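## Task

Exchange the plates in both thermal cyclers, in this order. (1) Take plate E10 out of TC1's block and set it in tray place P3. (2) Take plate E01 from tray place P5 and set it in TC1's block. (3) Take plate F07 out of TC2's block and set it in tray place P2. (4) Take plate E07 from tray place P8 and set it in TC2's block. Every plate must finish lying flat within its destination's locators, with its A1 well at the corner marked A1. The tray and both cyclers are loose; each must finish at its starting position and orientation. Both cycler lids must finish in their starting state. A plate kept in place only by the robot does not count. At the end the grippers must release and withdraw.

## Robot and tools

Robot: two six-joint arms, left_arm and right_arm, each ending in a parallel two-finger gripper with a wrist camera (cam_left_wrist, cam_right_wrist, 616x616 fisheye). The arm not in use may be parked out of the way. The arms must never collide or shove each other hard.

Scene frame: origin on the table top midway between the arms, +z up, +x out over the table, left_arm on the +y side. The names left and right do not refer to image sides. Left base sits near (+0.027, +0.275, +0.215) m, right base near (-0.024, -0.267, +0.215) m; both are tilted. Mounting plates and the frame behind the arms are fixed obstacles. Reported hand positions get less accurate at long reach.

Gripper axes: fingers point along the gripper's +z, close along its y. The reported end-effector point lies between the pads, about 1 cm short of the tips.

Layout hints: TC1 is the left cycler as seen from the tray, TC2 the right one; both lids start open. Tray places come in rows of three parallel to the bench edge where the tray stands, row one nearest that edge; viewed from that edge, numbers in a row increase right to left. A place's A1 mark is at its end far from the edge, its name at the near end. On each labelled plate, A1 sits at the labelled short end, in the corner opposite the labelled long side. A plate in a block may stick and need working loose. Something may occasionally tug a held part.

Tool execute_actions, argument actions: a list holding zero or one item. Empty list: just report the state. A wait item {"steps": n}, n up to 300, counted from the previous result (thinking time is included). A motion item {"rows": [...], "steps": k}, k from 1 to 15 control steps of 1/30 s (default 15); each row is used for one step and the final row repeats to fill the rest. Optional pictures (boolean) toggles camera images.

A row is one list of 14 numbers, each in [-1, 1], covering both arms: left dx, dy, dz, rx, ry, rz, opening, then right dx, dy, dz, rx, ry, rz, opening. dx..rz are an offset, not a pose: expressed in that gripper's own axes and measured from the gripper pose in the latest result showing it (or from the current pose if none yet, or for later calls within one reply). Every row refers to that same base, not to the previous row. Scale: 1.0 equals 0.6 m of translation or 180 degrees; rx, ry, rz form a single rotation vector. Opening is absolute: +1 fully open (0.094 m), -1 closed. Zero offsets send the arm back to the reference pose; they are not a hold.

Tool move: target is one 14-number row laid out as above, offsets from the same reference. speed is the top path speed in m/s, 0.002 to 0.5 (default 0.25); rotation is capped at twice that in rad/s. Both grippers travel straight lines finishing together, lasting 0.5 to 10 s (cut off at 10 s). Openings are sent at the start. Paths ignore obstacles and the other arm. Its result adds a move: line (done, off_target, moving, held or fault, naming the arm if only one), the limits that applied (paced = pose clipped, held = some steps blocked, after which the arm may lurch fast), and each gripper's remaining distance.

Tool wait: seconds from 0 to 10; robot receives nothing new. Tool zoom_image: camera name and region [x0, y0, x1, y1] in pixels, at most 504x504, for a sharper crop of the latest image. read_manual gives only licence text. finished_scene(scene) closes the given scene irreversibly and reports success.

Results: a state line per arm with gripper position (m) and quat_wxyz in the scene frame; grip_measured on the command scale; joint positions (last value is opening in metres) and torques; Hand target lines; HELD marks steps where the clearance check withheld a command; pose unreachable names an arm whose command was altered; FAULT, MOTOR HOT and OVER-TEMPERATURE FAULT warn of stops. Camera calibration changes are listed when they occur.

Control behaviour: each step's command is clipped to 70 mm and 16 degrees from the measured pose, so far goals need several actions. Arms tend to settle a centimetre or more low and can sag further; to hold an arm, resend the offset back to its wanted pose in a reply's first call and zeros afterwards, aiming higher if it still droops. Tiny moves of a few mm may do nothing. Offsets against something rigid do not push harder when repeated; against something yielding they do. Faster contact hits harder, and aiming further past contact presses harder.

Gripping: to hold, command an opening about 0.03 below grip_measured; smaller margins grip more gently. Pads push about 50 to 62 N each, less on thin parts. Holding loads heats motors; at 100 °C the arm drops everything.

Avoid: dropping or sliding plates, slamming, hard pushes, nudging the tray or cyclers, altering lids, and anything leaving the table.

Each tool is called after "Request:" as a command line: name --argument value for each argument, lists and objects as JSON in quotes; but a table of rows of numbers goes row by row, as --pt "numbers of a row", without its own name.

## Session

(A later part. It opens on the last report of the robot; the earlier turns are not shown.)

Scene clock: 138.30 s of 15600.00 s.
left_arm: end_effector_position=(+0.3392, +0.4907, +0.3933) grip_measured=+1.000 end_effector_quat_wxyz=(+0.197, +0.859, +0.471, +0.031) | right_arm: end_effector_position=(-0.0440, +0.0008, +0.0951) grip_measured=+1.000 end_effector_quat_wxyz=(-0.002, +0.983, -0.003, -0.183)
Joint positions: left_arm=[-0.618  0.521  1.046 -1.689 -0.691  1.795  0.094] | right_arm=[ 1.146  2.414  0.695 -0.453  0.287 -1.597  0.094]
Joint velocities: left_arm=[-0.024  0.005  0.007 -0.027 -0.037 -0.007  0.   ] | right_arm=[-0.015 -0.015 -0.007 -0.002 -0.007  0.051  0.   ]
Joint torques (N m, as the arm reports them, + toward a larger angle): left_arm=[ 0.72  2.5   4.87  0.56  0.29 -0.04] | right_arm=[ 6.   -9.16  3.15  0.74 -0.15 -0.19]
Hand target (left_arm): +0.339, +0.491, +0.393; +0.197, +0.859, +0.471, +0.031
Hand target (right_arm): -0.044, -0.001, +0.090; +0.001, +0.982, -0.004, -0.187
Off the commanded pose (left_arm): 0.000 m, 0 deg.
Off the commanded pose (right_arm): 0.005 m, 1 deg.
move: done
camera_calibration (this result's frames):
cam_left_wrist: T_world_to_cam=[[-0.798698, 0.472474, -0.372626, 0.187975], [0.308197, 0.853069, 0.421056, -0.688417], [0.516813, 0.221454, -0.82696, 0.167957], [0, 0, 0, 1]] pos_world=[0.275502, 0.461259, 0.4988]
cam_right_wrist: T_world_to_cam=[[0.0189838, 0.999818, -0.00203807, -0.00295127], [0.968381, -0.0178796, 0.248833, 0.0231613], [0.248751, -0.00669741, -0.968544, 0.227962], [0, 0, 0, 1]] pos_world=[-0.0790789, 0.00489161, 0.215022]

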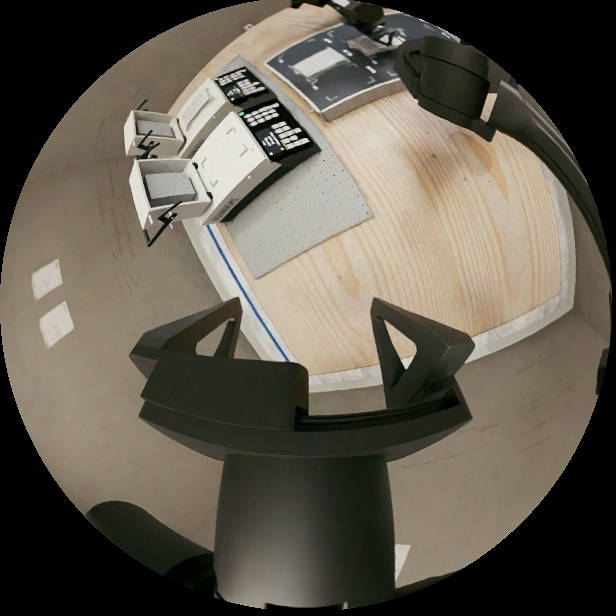

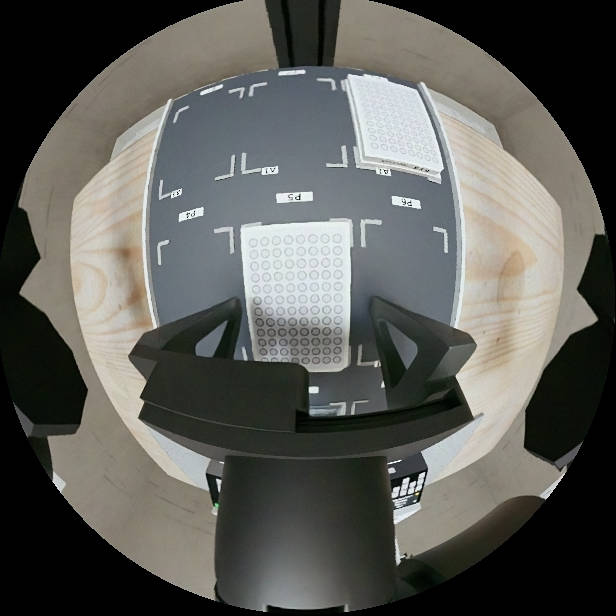

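Request:
move --target '[0,0,0,0,0,0,1, 0,0.014,0,0,0,0,1]' --speed 0.03

Request:
move --target '[0,0,0,0,0,0,1, 0.018,0,0.046,0,0,0,1]' --speed 0.03

Request:
zoom_image --camera "cam_right_wrist" --region '[130, 100, 480, 400]'

Scene clock: 140.17 s of 15600.00 s.
left_arm: end_effector_position=(+0.3392, +0.4907, +0.3933) grip_measured=+1.000 end_effector_quat_wxyz=(+0.197, +0.859, +0.471, +0.031) | right_arm: end_effector_position=(-0.0458, -0.0080, +0.0933) grip_measured=+1.000 end_effector_quat_wxyz=(+0.005, +0.983, +0.002, -0.183)
Joint positions: left_arm=[-0.618  0.521  1.046 -1.689 -0.691  1.795  0.094] | right_arm=[ 1.146  2.414  0.68  -0.453  0.287 -1.6    0.094]
Joint velocities: left_arm=[-0.005 -0.015  0.002 -0.002 -0.066 -0.037  0.   ] | right_arm=[-0.005 -0.015  0.002 -0.007 -0.007  0.037  0.   ]
Joint torques (N m, as the arm reports them, + toward a larger angle): left_arm=[ 0.78  2.28  4.83  0.67  0.28 -0.02] | right_arm=[  6.75 -10.88   2.55   0.72  -0.24  -0.11]
Hand target (left_arm): +0.339, +0.491, +0.393; +0.197, +0.859, +0.471, +0.031
Hand target (right_arm): -0.044, -0.008, +0.095; -0.001, +0.983, -0.003, -0.183
Off the commanded pose (left_arm): 0.000 m, 0 deg.
Off the commanded pose (right_arm): 0.002 m, 1 deg.
move: done
camera_calibration (this result's frames):
cam_left_wrist: T_world_to_cam=[[-0.798698, 0.472474, -0.372626, 0.187975], [0.308197, 0.853069, 0.421056, -0.688417], [0.516813, 0.221454, -0.82696, 0.167957], [0, 0, 0, 1]] pos_world=[0.275502, 0.461259, 0.4988]
cam_right_wrist: T_world_to_cam=[[0.0067074, 0.999898, -0.0125882, 0.0062783], [0.968622, -0.00336889, 0.248517, 0.0252703], [0.248449, -0.0138601, -0.968546, 0.226508], [0, 0, 0, 1]] pos_world=[-0.0807952, -0.00305309, 0.213183]

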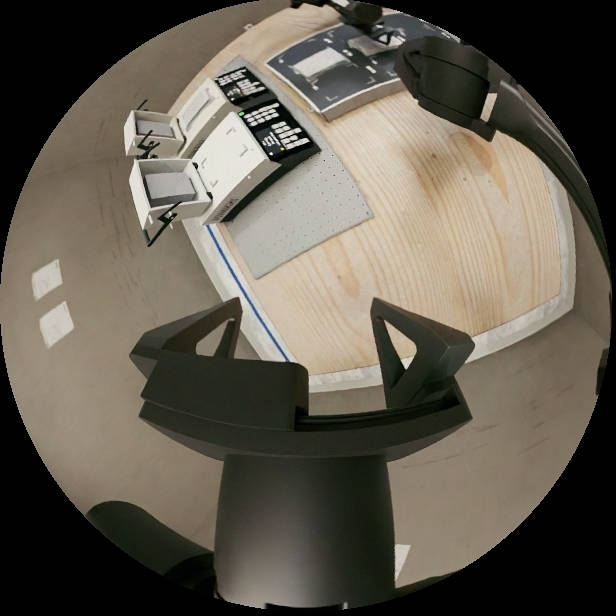

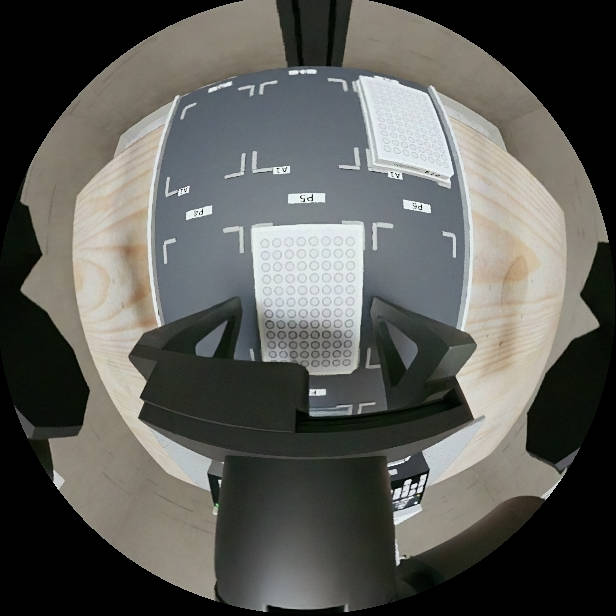

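Scene clock: 141.43 s of 15600.00 s.
left_arm: end_effector_position=(+0.3392, +0.4907, +0.3933) grip_measured=+1.000 end_effector_quat_wxyz=(+0.197, +0.859, +0.471, +0.031) | right_arm: end_effector_position=(-0.0449, -0.0049, +0.0702) grip_measured=+1.000 end_effector_quat_wxyz=(-0.001, +0.984, +0.004, -0.178)
Joint positions: left_arm=[-0.618  0.521  1.046 -1.689 -0.691  1.795  0.094] | right_arm=[ 1.091  2.471  0.68  -0.37   0.328 -1.657  0.094]
Joint velocities: left_arm=[-0.005  0.005 -0.012 -0.012  0.051 -0.007  0.   ] | right_arm=[-0.015 -0.015 -0.012  0.012 -0.066  0.037  0.   ]
Joint torques (N m, as the arm reports them, + toward a larger angle): left_arm=[ 1.11  2.32  4.98  0.58  0.29 -0.02] | right_arm=[ 5.66 -8.77  2.31  0.73 -0.14 -0.26]
Hand target (left_arm): +0.339, +0.491, +0.393; +0.197, +0.859, +0.471, +0.031
Hand target (right_arm): -0.046, -0.009, +0.064; +0.005, +0.983, +0.002, -0.184
Off the commanded pose (left_arm): 0.000 m, 0 deg.
Off the commanded pose (right_arm): 0.007 m, 1 deg.
move: done
camera_calibration (this result's frames):
cam_left_wrist: T_world_to_cam=[[-0.798698, 0.472474, -0.372626, 0.187975], [0.308197, 0.853069, 0.421056, -0.688417], [0.516813, 0.221454, -0.82696, 0.167957], [0, 0, 0, 1]] pos_world=[0.275502, 0.461259, 0.4988]
cam_right_wrist: T_world_to_cam=[[0.0054444, 0.999985, -0.000525886, 0.00193853], [0.966004, -0.00512346, 0.258478, 0.0293764], [0.258471, -0.00191527, -0.966017, 0.204248], [0, 0, 0, 1]] pos_world=[-0.0811805, -0.00139681, 0.189715]

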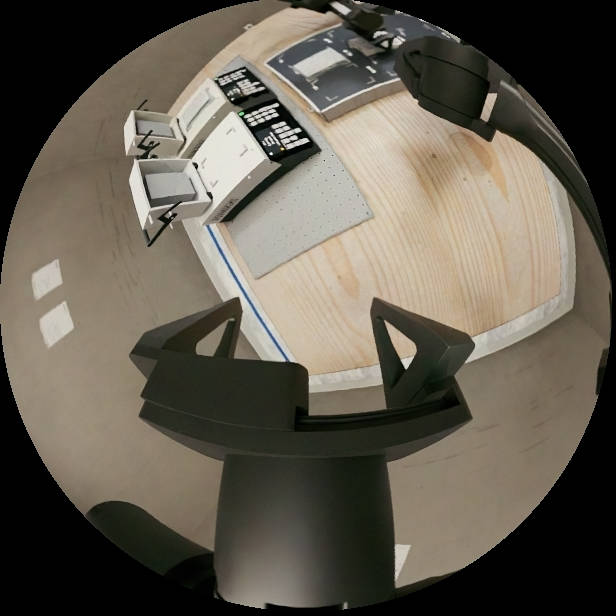

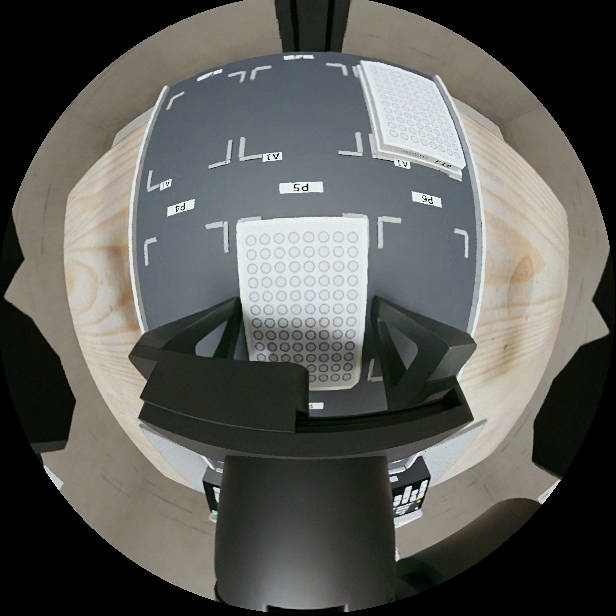

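Region (130, 100, 480, 400) of cam_right_wrist's 616x616 image, scaled by 1.440, with more detail than that image has; it fills the top 432 rows of this view, and the rest is white.

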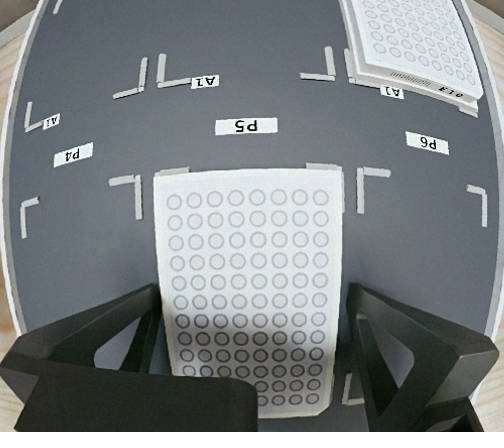

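Request:
move --target '[0,0,0,0,0,0,1, 0,0,0,0,0,0,0.6]' --speed 0.03

Request:
move --target '[0,0,0,0,0,0,1, -0.13,0,-0.36,0,0,0,0.6]' --speed 0.15

Request:
zoom_image --camera "cam_left_wrist" --region '[230, 0, 450, 130]'

Scene clock: 143.60 s of 15600.00 s.
left_arm: end_effector_position=(+0.3392, +0.4907, +0.3933) grip_measured=+1.000 end_effector_quat_wxyz=(+0.197, +0.859, +0.471, +0.031) | right_arm: end_effector_position=(-0.0453, -0.0064, +0.0700) grip_measured=+0.738 end_effector_quat_wxyz=(+0.000, +0.984, +0.005, -0.179)
Joint positions: left_arm=[-0.618  0.521  1.046 -1.689 -0.691  1.795  0.094] | right_arm=[ 1.091  2.471  0.678 -0.372  0.328 -1.659  0.082]
Joint velocities: left_arm=[ 0.005 -0.015 -0.007  0.007  0.022  0.037  0.   ] | right_arm=[-0.005 -0.015  0.002  0.002 -0.022  0.066 -0.001]
Joint torques (N m, as the arm reports them, + toward a larger angle): left_arm=[ 1.07  2.14  5.05  0.61  0.25 -0.03] | right_arm=[ 6.96 -9.81  2.63  0.19 -0.23 -0.12]
Hand target (left_arm): +0.339, +0.491, +0.393; +0.197, +0.859, +0.471, +0.031
Hand target (right_arm): -0.045, -0.005, +0.070; -0.001, +0.984, +0.004, -0.178
Off the commanded pose (left_arm): 0.000 m, 0 deg.
Off the commanded pose (right_arm): 0.002 m, 0 deg.
move: done
camera_calibration (this result's frames):
cam_left_wrist: T_world_to_cam=[[-0.798698, 0.472474, -0.372626, 0.187975], [0.308197, 0.853069, 0.421056, -0.688417], [0.516813, 0.221454, -0.82696, 0.167957], [0, 0, 0, 1]] pos_world=[0.275502, 0.461259, 0.4988]
cam_right_wrist: T_world_to_cam=[[0.00150434, 0.999996, -0.0024482, 0.00336739], [0.966278, -0.000823201, 0.257501, 0.0298913], [0.257498, -0.00275301, -0.966275, 0.204205], [0, 0, 0, 1]] pos_world=[-0.0814707, -0.00278059, 0.189629]

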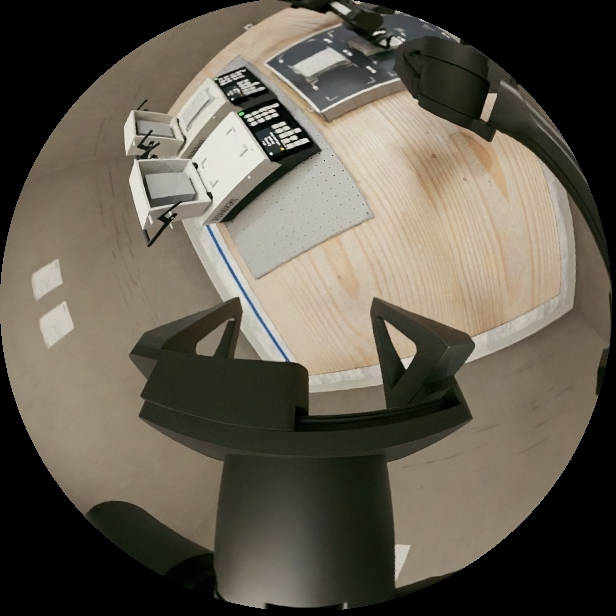

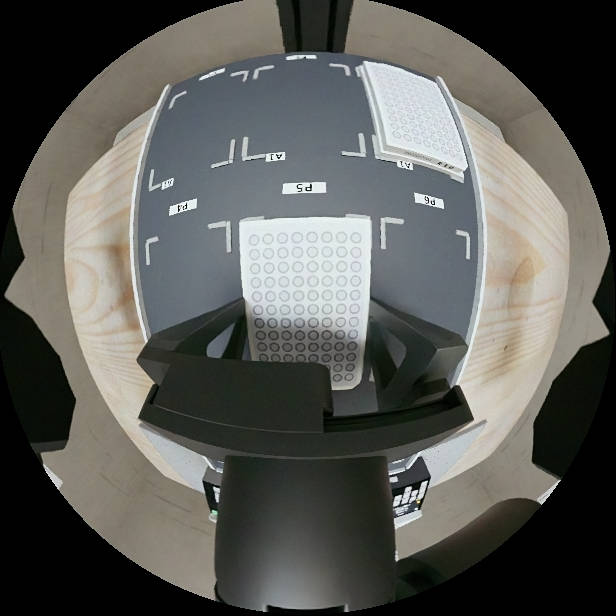

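Scene clock: 145.53 s of 15600.00 s.
left_arm: end_effector_position=(+0.3392, +0.4907, +0.3933) grip_measured=+1.000 end_effector_quat_wxyz=(+0.197, +0.859, +0.471, +0.031) | right_arm: end_effector_position=(-0.0419, -0.0241, +0.2836) grip_measured=+0.738 end_effector_quat_wxyz=(+0.020, +0.984, +0.011, -0.177)
Joint positions: left_arm=[-0.618  0.521  1.046 -1.689 -0.691  1.795  0.094] | right_arm=[ 1.489  2.033  0.831 -1.074  0.085 -1.329  0.082]
Joint velocities: left_arm=[-0.015 -0.015  0.007  0.002 -0.007 -0.022  0.   ] | right_arm=[-0.005  0.015  0.017 -0.037 -0.037  0.022 -0.   ]
Joint torques (N m, as the arm reports them, + toward a larger angle): left_arm=[ 0.89  2.32  4.88  0.6   0.29 -0.04] | right_arm=[ 5.88 -8.15 11.68 -0.16 -0.32 -0.08]
Hand target (left_arm): +0.339, +0.491, +0.393; +0.197, +0.859, +0.471, +0.031
Hand target (right_arm): -0.042, -0.007, +0.302; +0.000, +0.984, +0.005, -0.179
Off the commanded pose (left_arm): 0.000 m, 0 deg.
Off the commanded pose (right_arm): 0.024 m, 2 deg.
move: off_target (right_arm)
camera_calibration (this result's frames):
cam_left_wrist: T_world_to_cam=[[-0.798698, 0.472474, -0.372626, 0.187975], [0.308197, 0.853069, 0.421056, -0.688417], [0.516813, 0.221454, -0.82696, 0.167957], [0, 0, 0, 1]] pos_world=[0.275502, 0.461259, 0.4988]
cam_right_wrist: T_world_to_cam=[[-0.0156957, 0.999077, -0.039992, 0.0314891], [0.96493, 0.0256171, 0.261256, -0.0288533], [0.262039, -0.0344888, -0.964441, 0.408576], [0, 0, 0, 1]] pos_world=[-0.0787273, -0.0166296, 0.402845]

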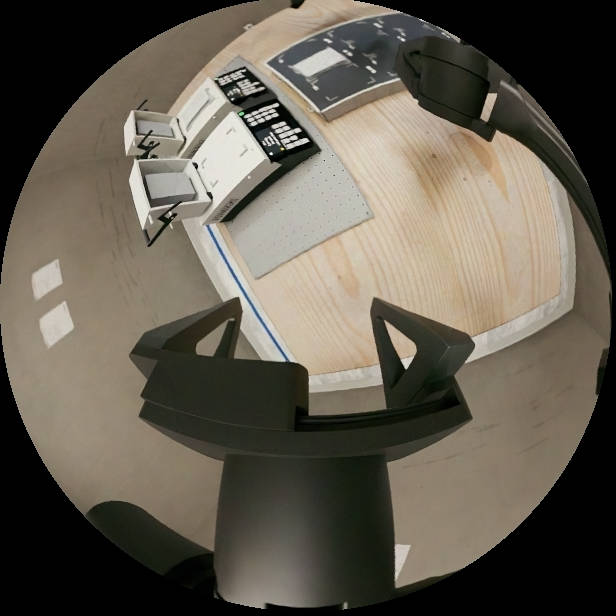

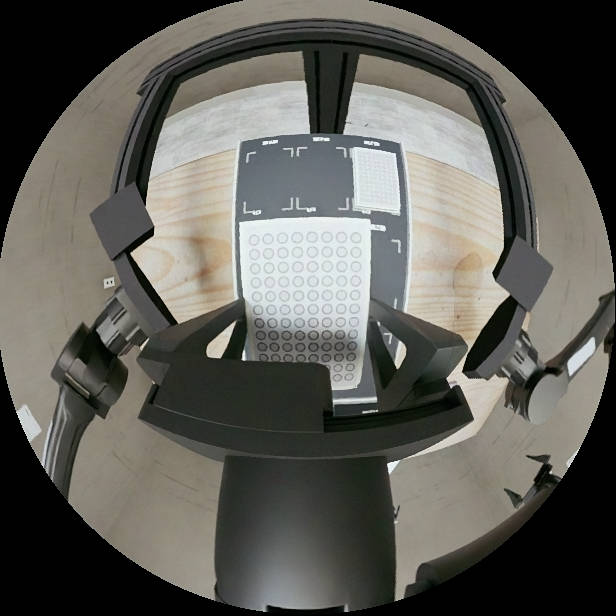

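Region (230, 0, 450, 130) of cam_left_wrist's 616x616 image, scaled by 2.291, with more detail than that image has; it fills the top 298 rows of this view, and the rest is white.

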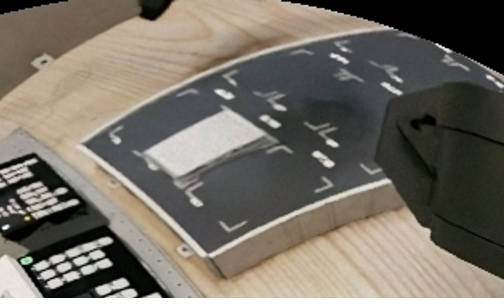

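Request:
move --target '[0,0,0,0,0,0,1, 0.44,-0.13,-0.2,0.174,0,0.4685,0.6]' --speed 0.3

Scene clock: 149.70 s of 15600.00 s.
left_arm: end_effector_position=(+0.3392, +0.4907, +0.3933) grip_measured=+1.000 end_effector_quat_wxyz=(+0.197, +0.859, +0.471, +0.031) | right_arm: end_effector_position=(+0.2263, +0.0444, +0.2932) grip_measured=+0.739 end_effector_quat_wxyz=(-0.100, +0.732, -0.667, -0.102)
Joint positions: left_arm=[-0.618  0.521  1.046 -1.689 -0.691  1.795  0.094] | right_arm=[ 1.041  1.795  0.969 -0.917  0.621 -0.461  0.082]
Joint velocities: left_arm=[-0.015 -0.005 -0.012  0.002 -0.007 -0.037  0.   ] | right_arm=[-0.015 -0.005  0.007  0.007 -0.066  0.037 -0.   ]
Joint torques (N m, as the arm reports them, + toward a larger angle): left_arm=[ 1.2   2.11  4.87  0.67  0.3  -0.04] | right_arm=[ 7.29 -8.33 11.12  1.39  0.05 -0.09]
Hand target (left_arm): +0.339, +0.491, +0.393; +0.197, +0.859, +0.471, +0.031
Hand target (right_arm): +0.248, +0.057, +0.301; -0.111, +0.709, -0.688, -0.111
Off the commanded pose (left_arm): 0.000 m, 0 deg.
Off the commanded pose (right_arm): 0.027 m, 4 deg.
move: off_target (right_arm)
camera_calibration (this result's frames):
cam_left_wrist: T_world_to_cam=[[-0.798698, 0.472474, -0.372626, 0.187975], [0.308197, 0.853069, 0.421056, -0.688417], [0.516813, 0.221454, -0.82696, 0.167957], [0, 0, 0, 1]] pos_world=[0.275502, 0.461259, 0.4988]
cam_right_wrist: T_world_to_cam=[[0.996852, 0.0789413, 0.00734256, -0.234511], [0.072201, -0.942175, 0.32725, -0.0662623], [0.0327516, -0.32569, -0.944909, 0.409014], [0, 0, 0, 1]] pos_world=[0.225161, 0.0892937, 0.409887]

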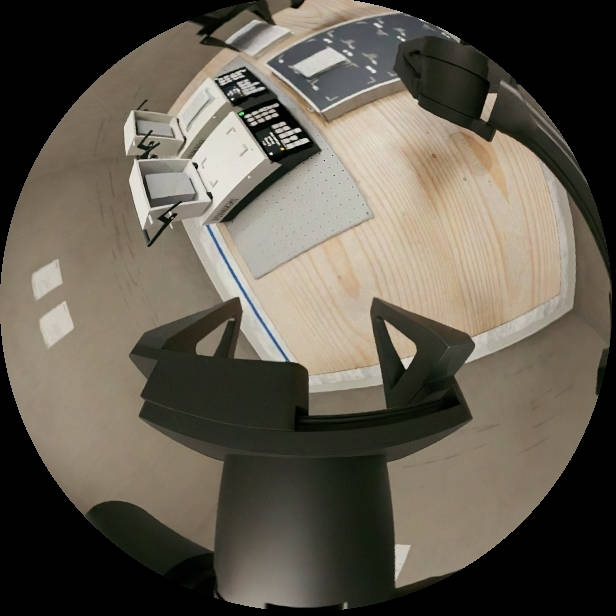

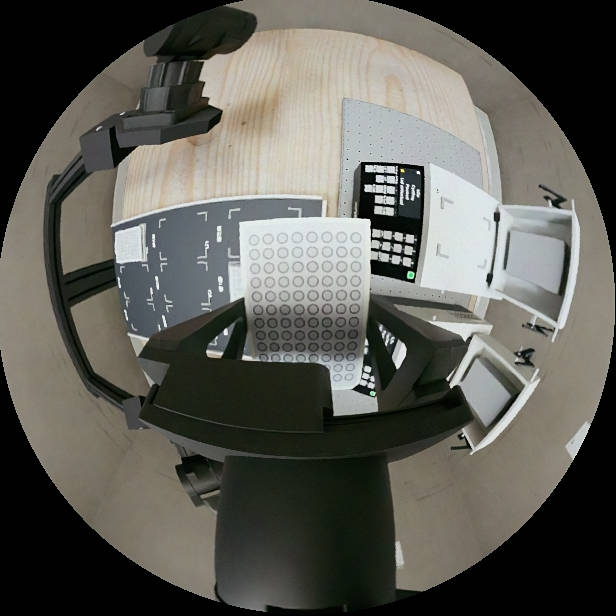

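Request:
move --target '[0,0,0,0,0,0,1, -0.109,-0.4575,0.112,0.1655,-0.015,0.502,0.6]' --speed 0.3

Request:
zoom_image --camera "cam_right_wrist" --region '[130, 100, 480, 400]'

Scene clock: 155.23 s of 15600.00 s.
left_arm: end_effector_position=(+0.3392, +0.4907, +0.3933) grip_measured=+1.000 end_effector_quat_wxyz=(+0.197, +0.859, +0.471, +0.031) | right_arm: end_effector_position=(+0.4728, +0.1462, +0.2552) grip_measured=+0.739 end_effector_quat_wxyz=(+0.181, -0.024, +0.983, +0.001)
Joint positions: left_arm=[-0.618  0.521  1.046 -1.689 -0.691  1.795  0.094] | right_arm=[ 0.802  2.208  1.612 -0.907  1.105  0.754  0.082]
Joint velocities: left_arm=[-0.024  0.005 -0.007  0.007  0.007 -0.007  0.   ] | right_arm=[-0.015 -0.005 -0.002 -0.012  0.007  0.022 -0.   ]
Joint torques (N m, as the arm reports them, + toward a larger angle): left_arm=[ 0.46  2.5   4.93  0.67  0.29 -0.03] | right_arm=[ 12.91 -12.41  10.57   0.01   0.37  -0.02]
Hand target (left_arm): +0.339, +0.491, +0.393; +0.197, +0.859, +0.471, +0.031
Hand target (right_arm): +0.493, +0.145, +0.248; +0.177, -0.001, +0.984, -0.002
Off the commanded pose (left_arm): 0.000 m, 0 deg.
Off the commanded pose (right_arm): 0.021 m, 3 deg.
move: off_target (right_arm)
camera_calibration (this result's frames):
cam_left_wrist: T_world_to_cam=[[-0.798698, 0.472474, -0.372626, 0.187975], [0.308197, 0.853069, 0.421056, -0.688417], [0.516813, 0.221454, -0.82696, 0.167957], [0, 0, 0, 1]] pos_world=[0.275502, 0.461259, 0.4988]
cam_right_wrist: T_world_to_cam=[[0.0360298, -0.999348, 0.00239743, 0.125268], [-0.966754, -0.0342468, 0.253404, 0.401571], [-0.253157, -0.0114478, -0.967358, 0.49313], [0, 0, 0, 1]] pos_world=[0.508546, 0.144584, 0.374973]

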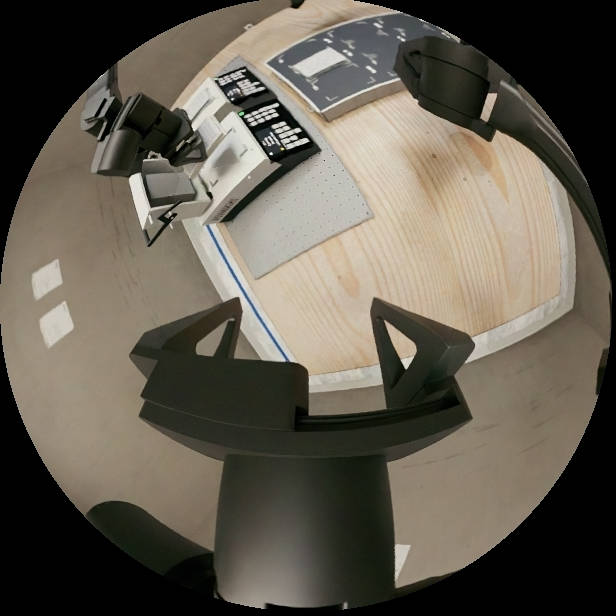

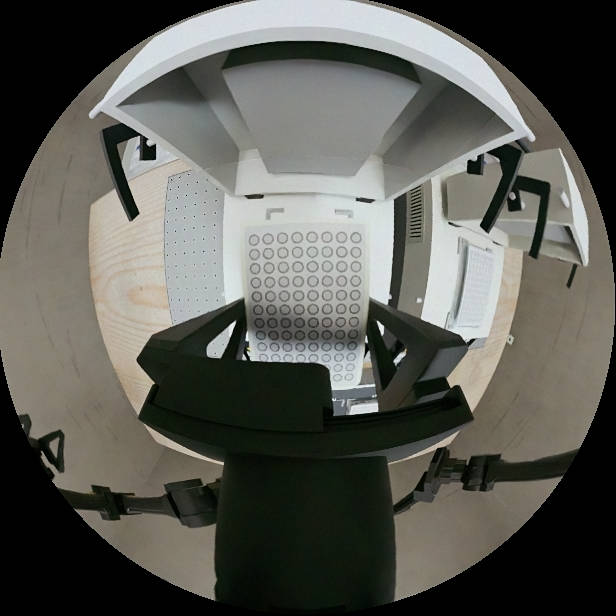

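Region (130, 100, 480, 400) of cam_right_wrist's 616x616 image, scaled by 1.440, with more detail than that image has; it fills the top 432 rows of this view, and the rest is white.

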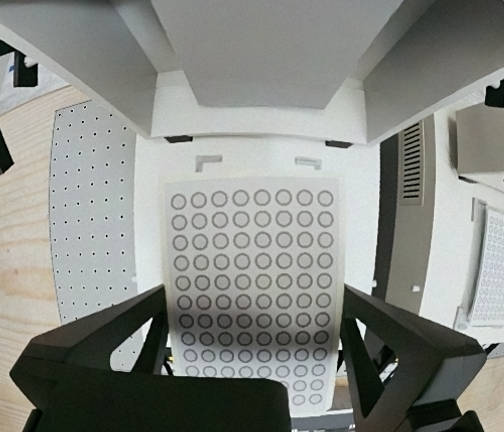

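Request:
move --target '[0,0,0,0,0,0,1, 0.002,-0.007,0.123,0.003,0,0.015,0.6]' --speed 0.06

Request:
zoom_image --camera "cam_right_wrist" --region '[130, 100, 480, 400]'

Scene clock: 157.97 s of 15600.00 s.
left_arm: end_effector_position=(+0.3392, +0.4907, +0.3933) grip_measured=+1.000 end_effector_quat_wxyz=(+0.197, +0.859, +0.471, +0.031) | right_arm: end_effector_position=(+0.5003, +0.1473, +0.2103) grip_measured=+0.739 end_effector_quat_wxyz=(+0.192, +0.003, +0.981, +0.012)
Joint positions: left_arm=[-0.618  0.521  1.046 -1.689 -0.691  1.795  0.094] | right_arm=[ 0.725  2.221  1.57  -0.645  1.097  0.593  0.082]
Joint velocities: left_arm=[-0.015 -0.005 -0.002 -0.007 -0.007 -0.007  0.   ] | right_arm=[-0.005 -0.015 -0.012  0.012  0.022  0.022  0.001]
Joint torques (N m, as the arm reports them, + toward a larger angle): left_arm=[ 0.62  2.4   4.94  0.71  0.28 -0.06] | right_arm=[ 13.12 -12.75   5.47   1.28   0.14  -0.2 ]
Hand target (left_arm): +0.339, +0.491, +0.393; +0.197, +0.859, +0.471, +0.031
Hand target (right_arm): +0.498, +0.142, +0.186; +0.181, -0.000, +0.984, +0.001
Off the commanded pose (left_arm): 0.000 m, 0 deg.
Off the commanded pose (right_arm): 0.025 m, 2 deg.
move: off_target (right_arm)
camera_calibration (this result's frames):
cam_left_wrist: T_world_to_cam=[[-0.798698, 0.472474, -0.372626, 0.187975], [0.308197, 0.853069, 0.421056, -0.688417], [0.516813, 0.221454, -0.82696, 0.167957], [0, 0, 0, 1]] pos_world=[0.275502, 0.461259, 0.4988]
cam_right_wrist: T_world_to_cam=[[-0.0134597, -0.999464, -0.0298455, 0.157009], [-0.972837, 0.00619088, 0.231409, 0.441322], [-0.231101, 0.0321495, -0.972399, 0.440293], [0, 0, 0, 1]] pos_world=[0.5332, 0.140037, 0.330701]

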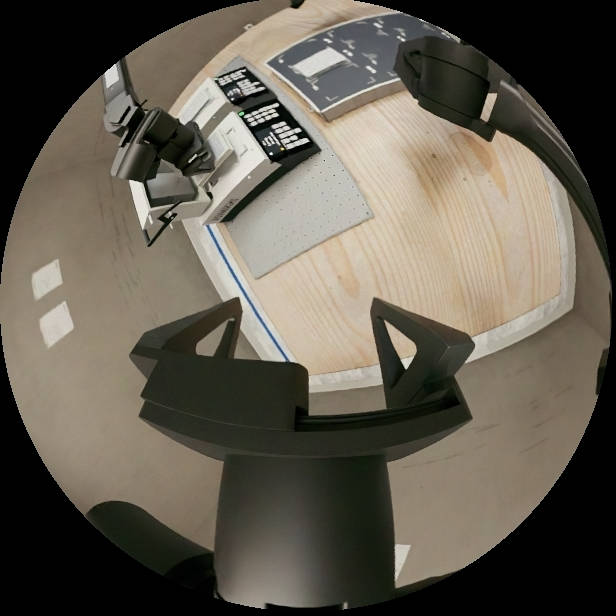

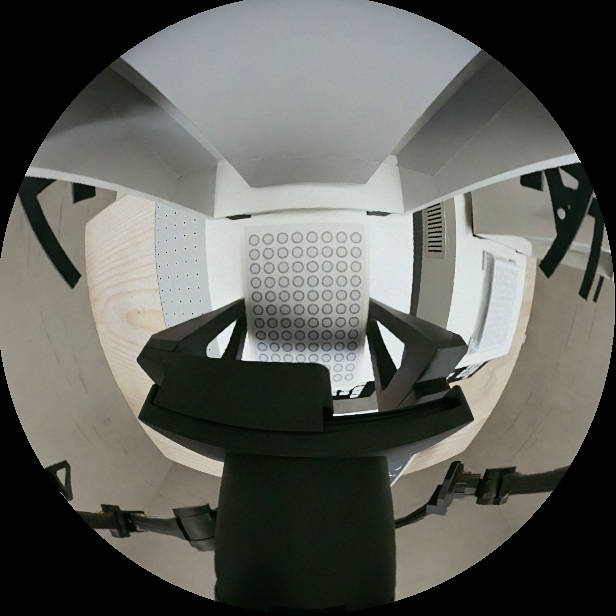

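Region (130, 100, 480, 400) of cam_right_wrist's 616x616 image, scaled by 1.440, with more detail than that image has; it fills the top 432 rows of this view, and the rest is white.

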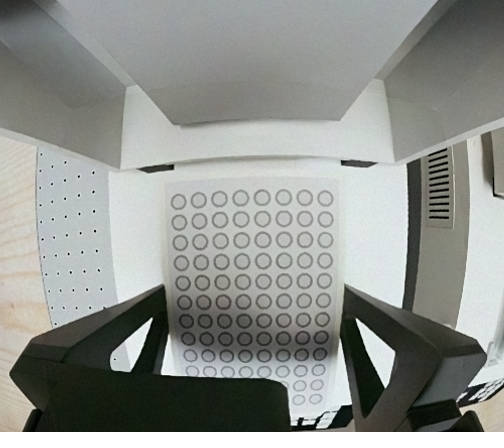

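Request:
move --target '[0,0,0,0,0,0,1, 0.039,-0.013,0.065,0.007,0.0085,-0.003,0.6]' --speed 0.04

Request:
zoom_image --camera "cam_right_wrist" --region '[130, 100, 480, 400]'

Scene clock: 160.87 s of 15600.00 s.
left_arm: end_effector_position=(+0.3392, +0.4907, +0.3933) grip_measured=+1.000 end_effector_quat_wxyz=(+0.197, +0.859, +0.471, +0.031) | right_arm: end_effector_position=(+0.4961, +0.1463, +0.1904) grip_measured=+0.739 end_effector_quat_wxyz=(+0.191, +0.003, +0.982, +0.013)
Joint positions: left_arm=[-0.618  0.521  1.046 -1.689 -0.691  1.795  0.094] | right_arm=[ 0.704  2.228  1.533 -0.569  1.089  0.556  0.082]
Joint velocities: left_arm=[ 0.005 -0.015 -0.007  0.012  0.066  0.066  0.   ] | right_arm=[ 0.005 -0.015  0.002  0.007 -0.037  0.007  0.001]
Joint torques (N m, as the arm reports them, + toward a larger angle): left_arm=[ 0.76  2.18  4.93  0.63  0.29 -0.03] | right_arm=[ 12.5  -13.23   5.15   1.69   0.12  -0.22]
Hand target (left_arm): +0.339, +0.491, +0.393; +0.197, +0.859, +0.471, +0.031
Hand target (right_arm): +0.493, +0.141, +0.166; +0.179, +0.000, +0.984, +0.001
Off the commanded pose (left_arm): 0.000 m, 0 deg.
Off the commanded pose (right_arm): 0.026 m, 2 deg.
move: off_target (right_arm)
camera_calibration (this result's frames):
cam_left_wrist: T_world_to_cam=[[-0.798698, 0.472474, -0.372626, 0.187975], [0.308197, 0.853069, 0.421056, -0.688417], [0.516813, 0.221454, -0.82696, 0.167957], [0, 0, 0, 1]] pos_world=[0.275502, 0.461259, 0.4988]
cam_right_wrist: T_world_to_cam=[[-0.0139499, -0.999428, -0.0308187, 0.155825], [-0.97204, 0.00632944, 0.234729, 0.440769], [-0.2344, 0.0332314, -0.971572, 0.421273], [0, 0, 0, 1]] pos_world=[0.529366, 0.138946, 0.310638]

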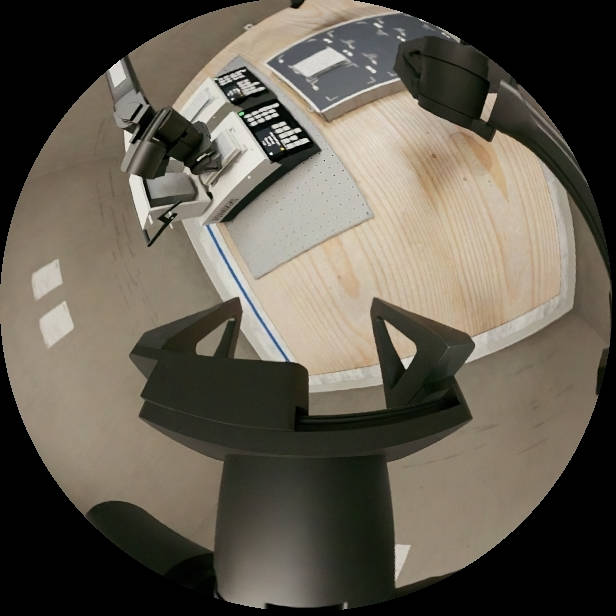

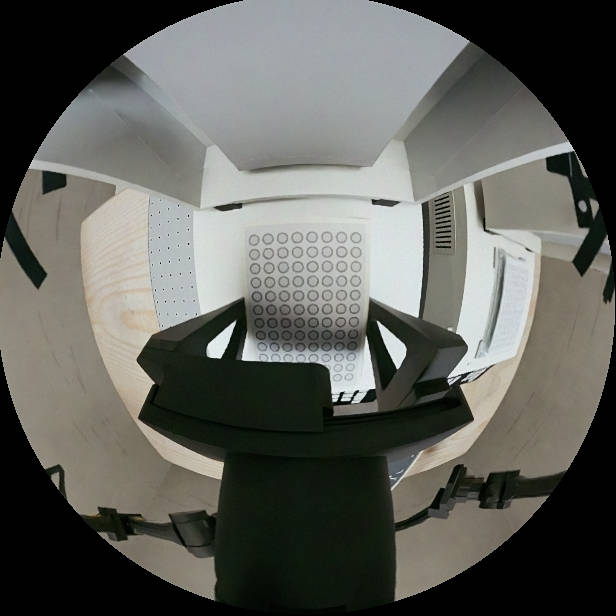

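Region (130, 100, 480, 400) of cam_right_wrist's 616x616 image, scaled by 1.440, with more detail than that image has; it fills the top 432 rows of this view, and the rest is white.

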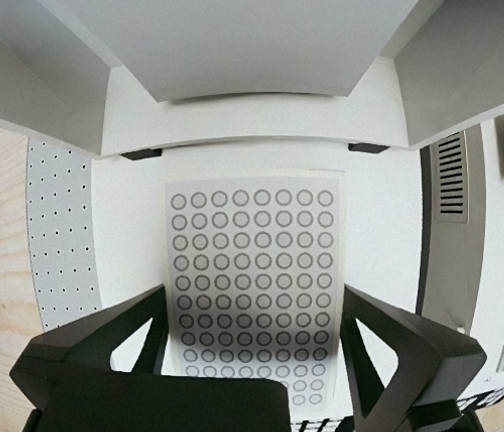

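Request:
move --target '[0,0,0,0,0,0,1, 0.03,-0.008,0.06,0.007,0.008,-0.003,0.6]' --speed 0.03

Request:
zoom_image --camera "cam_right_wrist" --region '[130, 100, 480, 400]'

Scene clock: 163.47 s of 15600.00 s.
left_arm: end_effector_position=(+0.3392, +0.4907, +0.3933) grip_measured=+1.000 end_effector_quat_wxyz=(+0.197, +0.859, +0.471, +0.031) | right_arm: end_effector_position=(+0.4955, +0.1497, +0.1793) grip_measured=+0.739 end_effector_quat_wxyz=(+0.192, +0.004, +0.981, +0.016)
Joint positions: left_arm=[-0.618  0.521  1.046 -1.689 -0.691  1.795  0.094] | right_arm=[ 0.693  2.24   1.523 -0.517  1.082  0.528  0.082]
Joint velocities: left_arm=[-0.015 -0.005 -0.012 -0.012  0.007 -0.022  0.   ] | right_arm=[ 0.005  0.005 -0.007  0.002 -0.007 -0.051 -0.001]
Joint torques (N m, as the arm reports them, + toward a larger angle): left_arm=[ 1.22  2.63  4.89  0.68  0.3  -0.05] | right_arm=[ 12.56 -12.93   5.26   1.52   0.11  -0.25]
Hand target (left_arm): +0.339, +0.491, +0.393; +0.197, +0.859, +0.471, +0.031
Hand target (right_arm): +0.492, +0.142, +0.151; +0.178, +0.001, +0.984, +0.002
Off the commanded pose (left_arm): 0.000 m, 0 deg.
Off the commanded pose (right_arm): 0.030 m, 2 deg.
move: off_target (right_arm)
camera_calibration (this result's frames):
cam_left_wrist: T_world_to_cam=[[-0.798698, 0.472474, -0.372626, 0.187975], [0.308197, 0.853069, 0.421056, -0.688417], [0.516813, 0.221454, -0.82696, 0.167957], [0, 0, 0, 1]] pos_world=[0.275502, 0.461259, 0.4988]
cam_right_wrist: T_world_to_cam=[[-0.0148118, -0.999214, -0.0367634, 0.160327], [-0.972512, 0.00585146, 0.232779, 0.443474], [-0.232381, 0.0392007, -0.971834, 0.408433], [0, 0, 0, 1]] pos_world=[0.528571, 0.141595, 0.299592]

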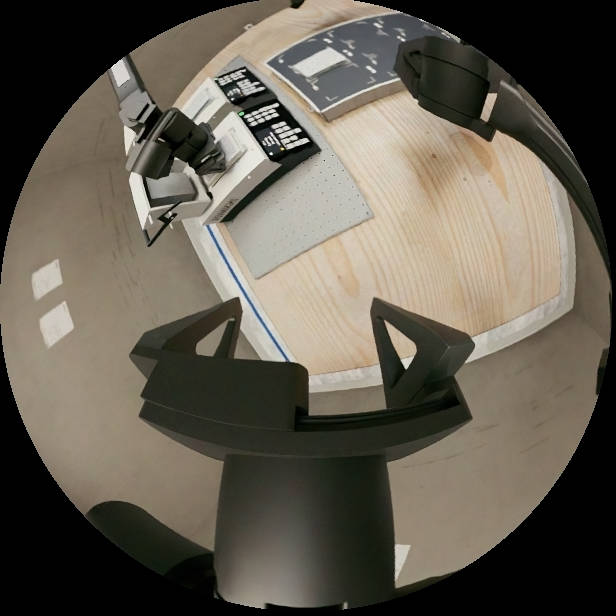

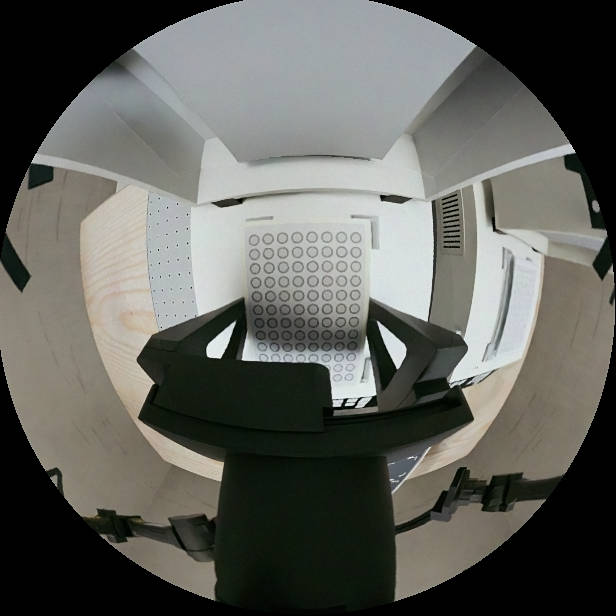

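Region (130, 100, 480, 400) of cam_right_wrist's 616x616 image, scaled by 1.440, with more detail than that image has; it fills the top 432 rows of this view, and the rest is white.

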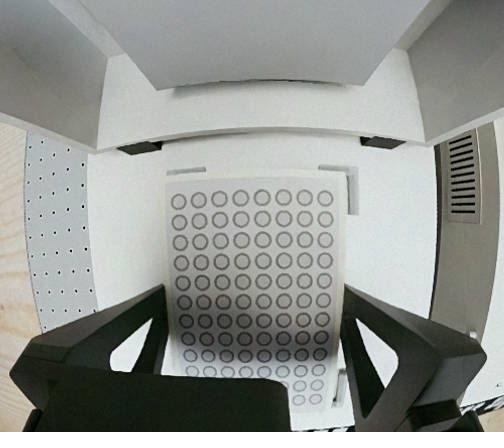

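Need −y ~5 mm.

Request:
move --target '[0,0,0,0,0,0,1, 0,-0.02,0,0.009,0.008,-0.004,0.6]' --speed 0.03

Request:
zoom_image --camera "cam_right_wrist" --region '[130, 100, 480, 400]'

Scene clock: 165.27 s of 15600.00 s.
left_arm: end_effector_position=(+0.3392, +0.4907, +0.3933) grip_measured=+1.000 end_effector_quat_wxyz=(+0.197, +0.859, +0.471, +0.031) | right_arm: end_effector_position=(+0.4903, +0.1419, +0.1793) grip_measured=+0.739 end_effector_quat_wxyz=(+0.181, -0.007, +0.983, +0.004)
Joint positions: left_arm=[-0.618  0.521  1.046 -1.689 -0.691  1.795  0.094] | right_arm=[ 0.694  2.233  1.523 -0.586  1.086  0.555  0.082]
Joint velocities: left_arm=[ 0.005 -0.024  0.002 -0.002  0.022 -0.007  0.   ] | right_arm=[-0.005  0.005 -0.012 -0.007 -0.051  0.007 -0.   ]
Joint torques (N m, as the arm reports them, + toward a larger angle): left_arm=[ 1.07  2.26  4.86  0.66  0.3  -0.04] | right_arm=[ 14.72 -13.61   6.64  -0.05   0.33   0.03]
Hand target (left_arm): +0.339, +0.491, +0.393; +0.197, +0.859, +0.471, +0.031
Hand target (right_arm): +0.495, +0.138, +0.179; +0.179, +0.001, +0.984, +0.001
Off the commanded pose (left_arm): 0.000 m, 0 deg.
Off the commanded pose (right_arm): 0.007 m, 1 deg.
move: done
camera_calibration (this result's frames):
cam_left_wrist: T_world_to_cam=[[-0.798698, 0.472474, -0.372626, 0.187975], [0.308197, 0.853069, 0.421056, -0.688417], [0.516813, 0.221454, -0.82696, 0.167957], [0, 0, 0, 1]] pos_world=[0.275502, 0.461259, 0.4988]
cam_right_wrist: T_world_to_cam=[[0.00358249, -0.999946, -0.00975616, 0.13869], [-0.967228, -0.00594191, 0.253841, 0.433695], [-0.253885, 0.00852705, -0.967197, 0.421574], [0, 0, 0, 1]] pos_world=[0.526017, 0.137665, 0.299009]

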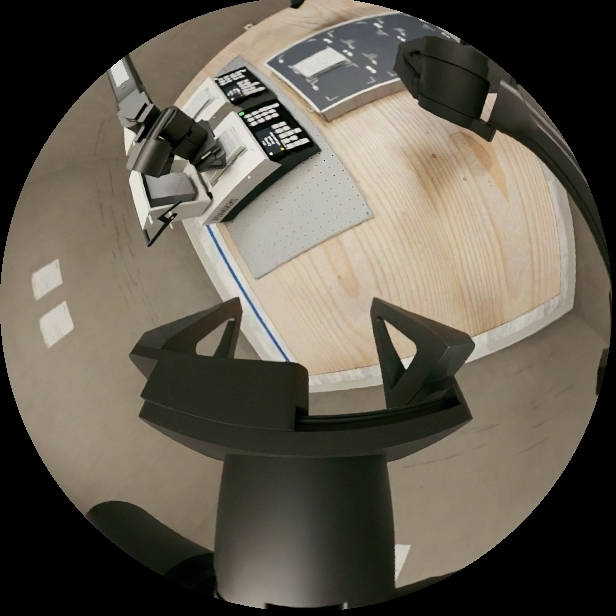

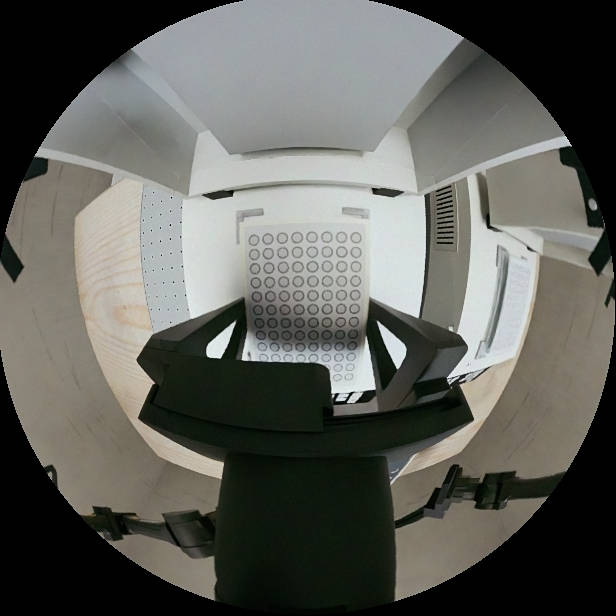

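Region (130, 100, 480, 400) of cam_right_wrist's 616x616 image, scaled by 1.440, with more detail than that image has; it fills the top 432 rows of this view, and the rest is white.

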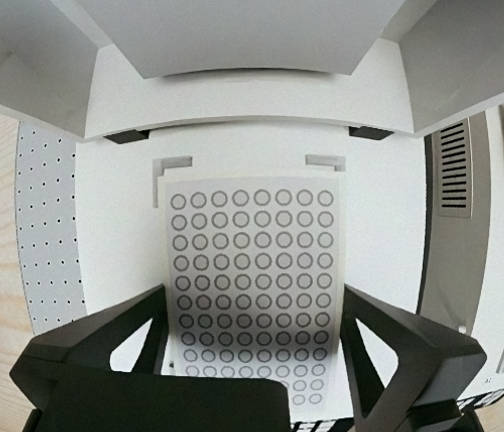

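Request:
move --target '[0,0,0,0,0,0,1, 0.005,0,0.04,0,0,0,0.6]' --speed 0.02

Request:
zoom_image --camera "cam_right_wrist" --region '[130, 100, 480, 400]'

Scene clock: 168.20 s of 15600.00 s.
left_arm: end_effector_position=(+0.3392, +0.4907, +0.3933) grip_measured=+1.000 end_effector_quat_wxyz=(+0.197, +0.859, +0.471, +0.031) | right_arm: end_effector_position=(+0.4987, +0.1488, +0.1828) grip_measured=+0.739 end_effector_quat_wxyz=(+0.193, -0.004, +0.981, +0.017)
Joint positions: left_arm=[-0.618  0.521  1.046 -1.689 -0.691  1.795  0.094] | right_arm=[ 0.694  2.233  1.523 -0.513  1.079  0.501  0.082]
Joint velocities: left_arm=[-0.015 -0.015  0.002  0.012  0.081 -0.022  0.   ] | right_arm=[-0.005 -0.005  0.002 -0.017  0.066 -0.051 -0.   ]
Joint torques (N m, as the arm reports them, + toward a larger angle): left_arm=[ 0.75  2.4   4.84  0.61  0.25 -0.05] | right_arm=[ 12.86 -13.01   5.01   1.47   0.1   -0.25]
Hand target (left_arm): +0.339, +0.491, +0.393; +0.197, +0.859, +0.471, +0.031
Hand target (right_arm): +0.495, +0.142, +0.156; +0.180, -0.007, +0.984, +0.004
Off the commanded pose (left_arm): 0.000 m, 0 deg.
Off the commanded pose (right_arm): 0.028 m, 2 deg.
move: off_target (right_arm)
camera_calibration (this result's frames):
cam_left_wrist: T_world_to_cam=[[-0.798698, 0.472474, -0.372626, 0.187975], [0.308197, 0.853069, 0.421056, -0.688417], [0.516813, 0.221454, -0.82696, 0.167957], [0, 0, 0, 1]] pos_world=[0.275502, 0.461259, 0.4988]
cam_right_wrist: T_world_to_cam=[[0.00256512, -0.999354, -0.0358466, 0.150739], [-0.973421, -0.0107045, 0.228771, 0.449363], [-0.229007, 0.034307, -0.97282, 0.411805], [0, 0, 0, 1]] pos_world=[0.531339, 0.141324, 0.303214]

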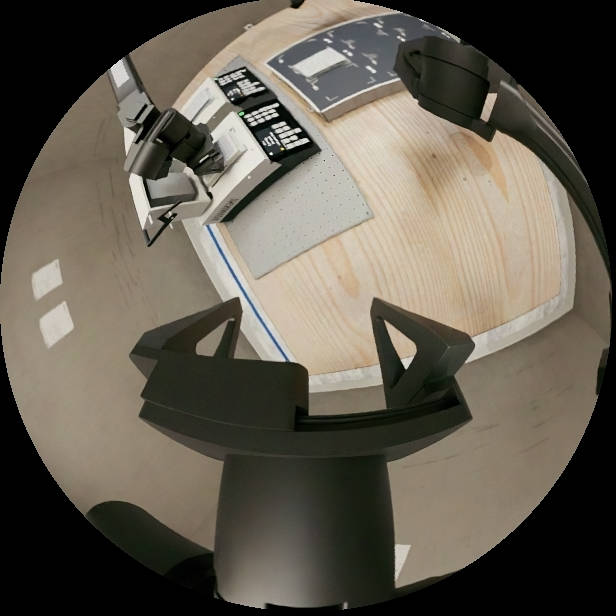

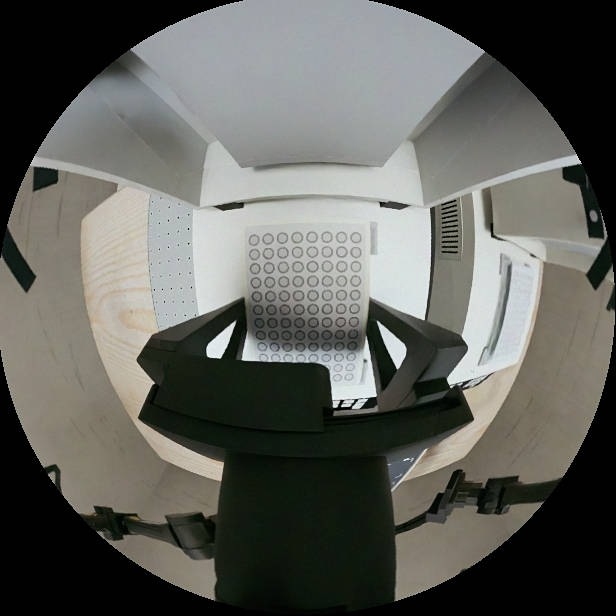

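Region (130, 100, 480, 400) of cam_right_wrist's 616x616 image, scaled by 1.440, with more detail than that image has; it fills the top 432 rows of this view, and the rest is white.

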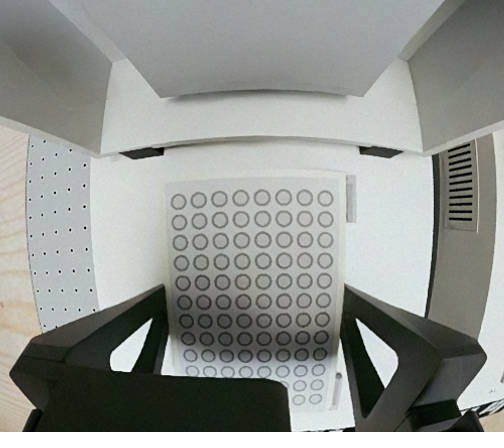

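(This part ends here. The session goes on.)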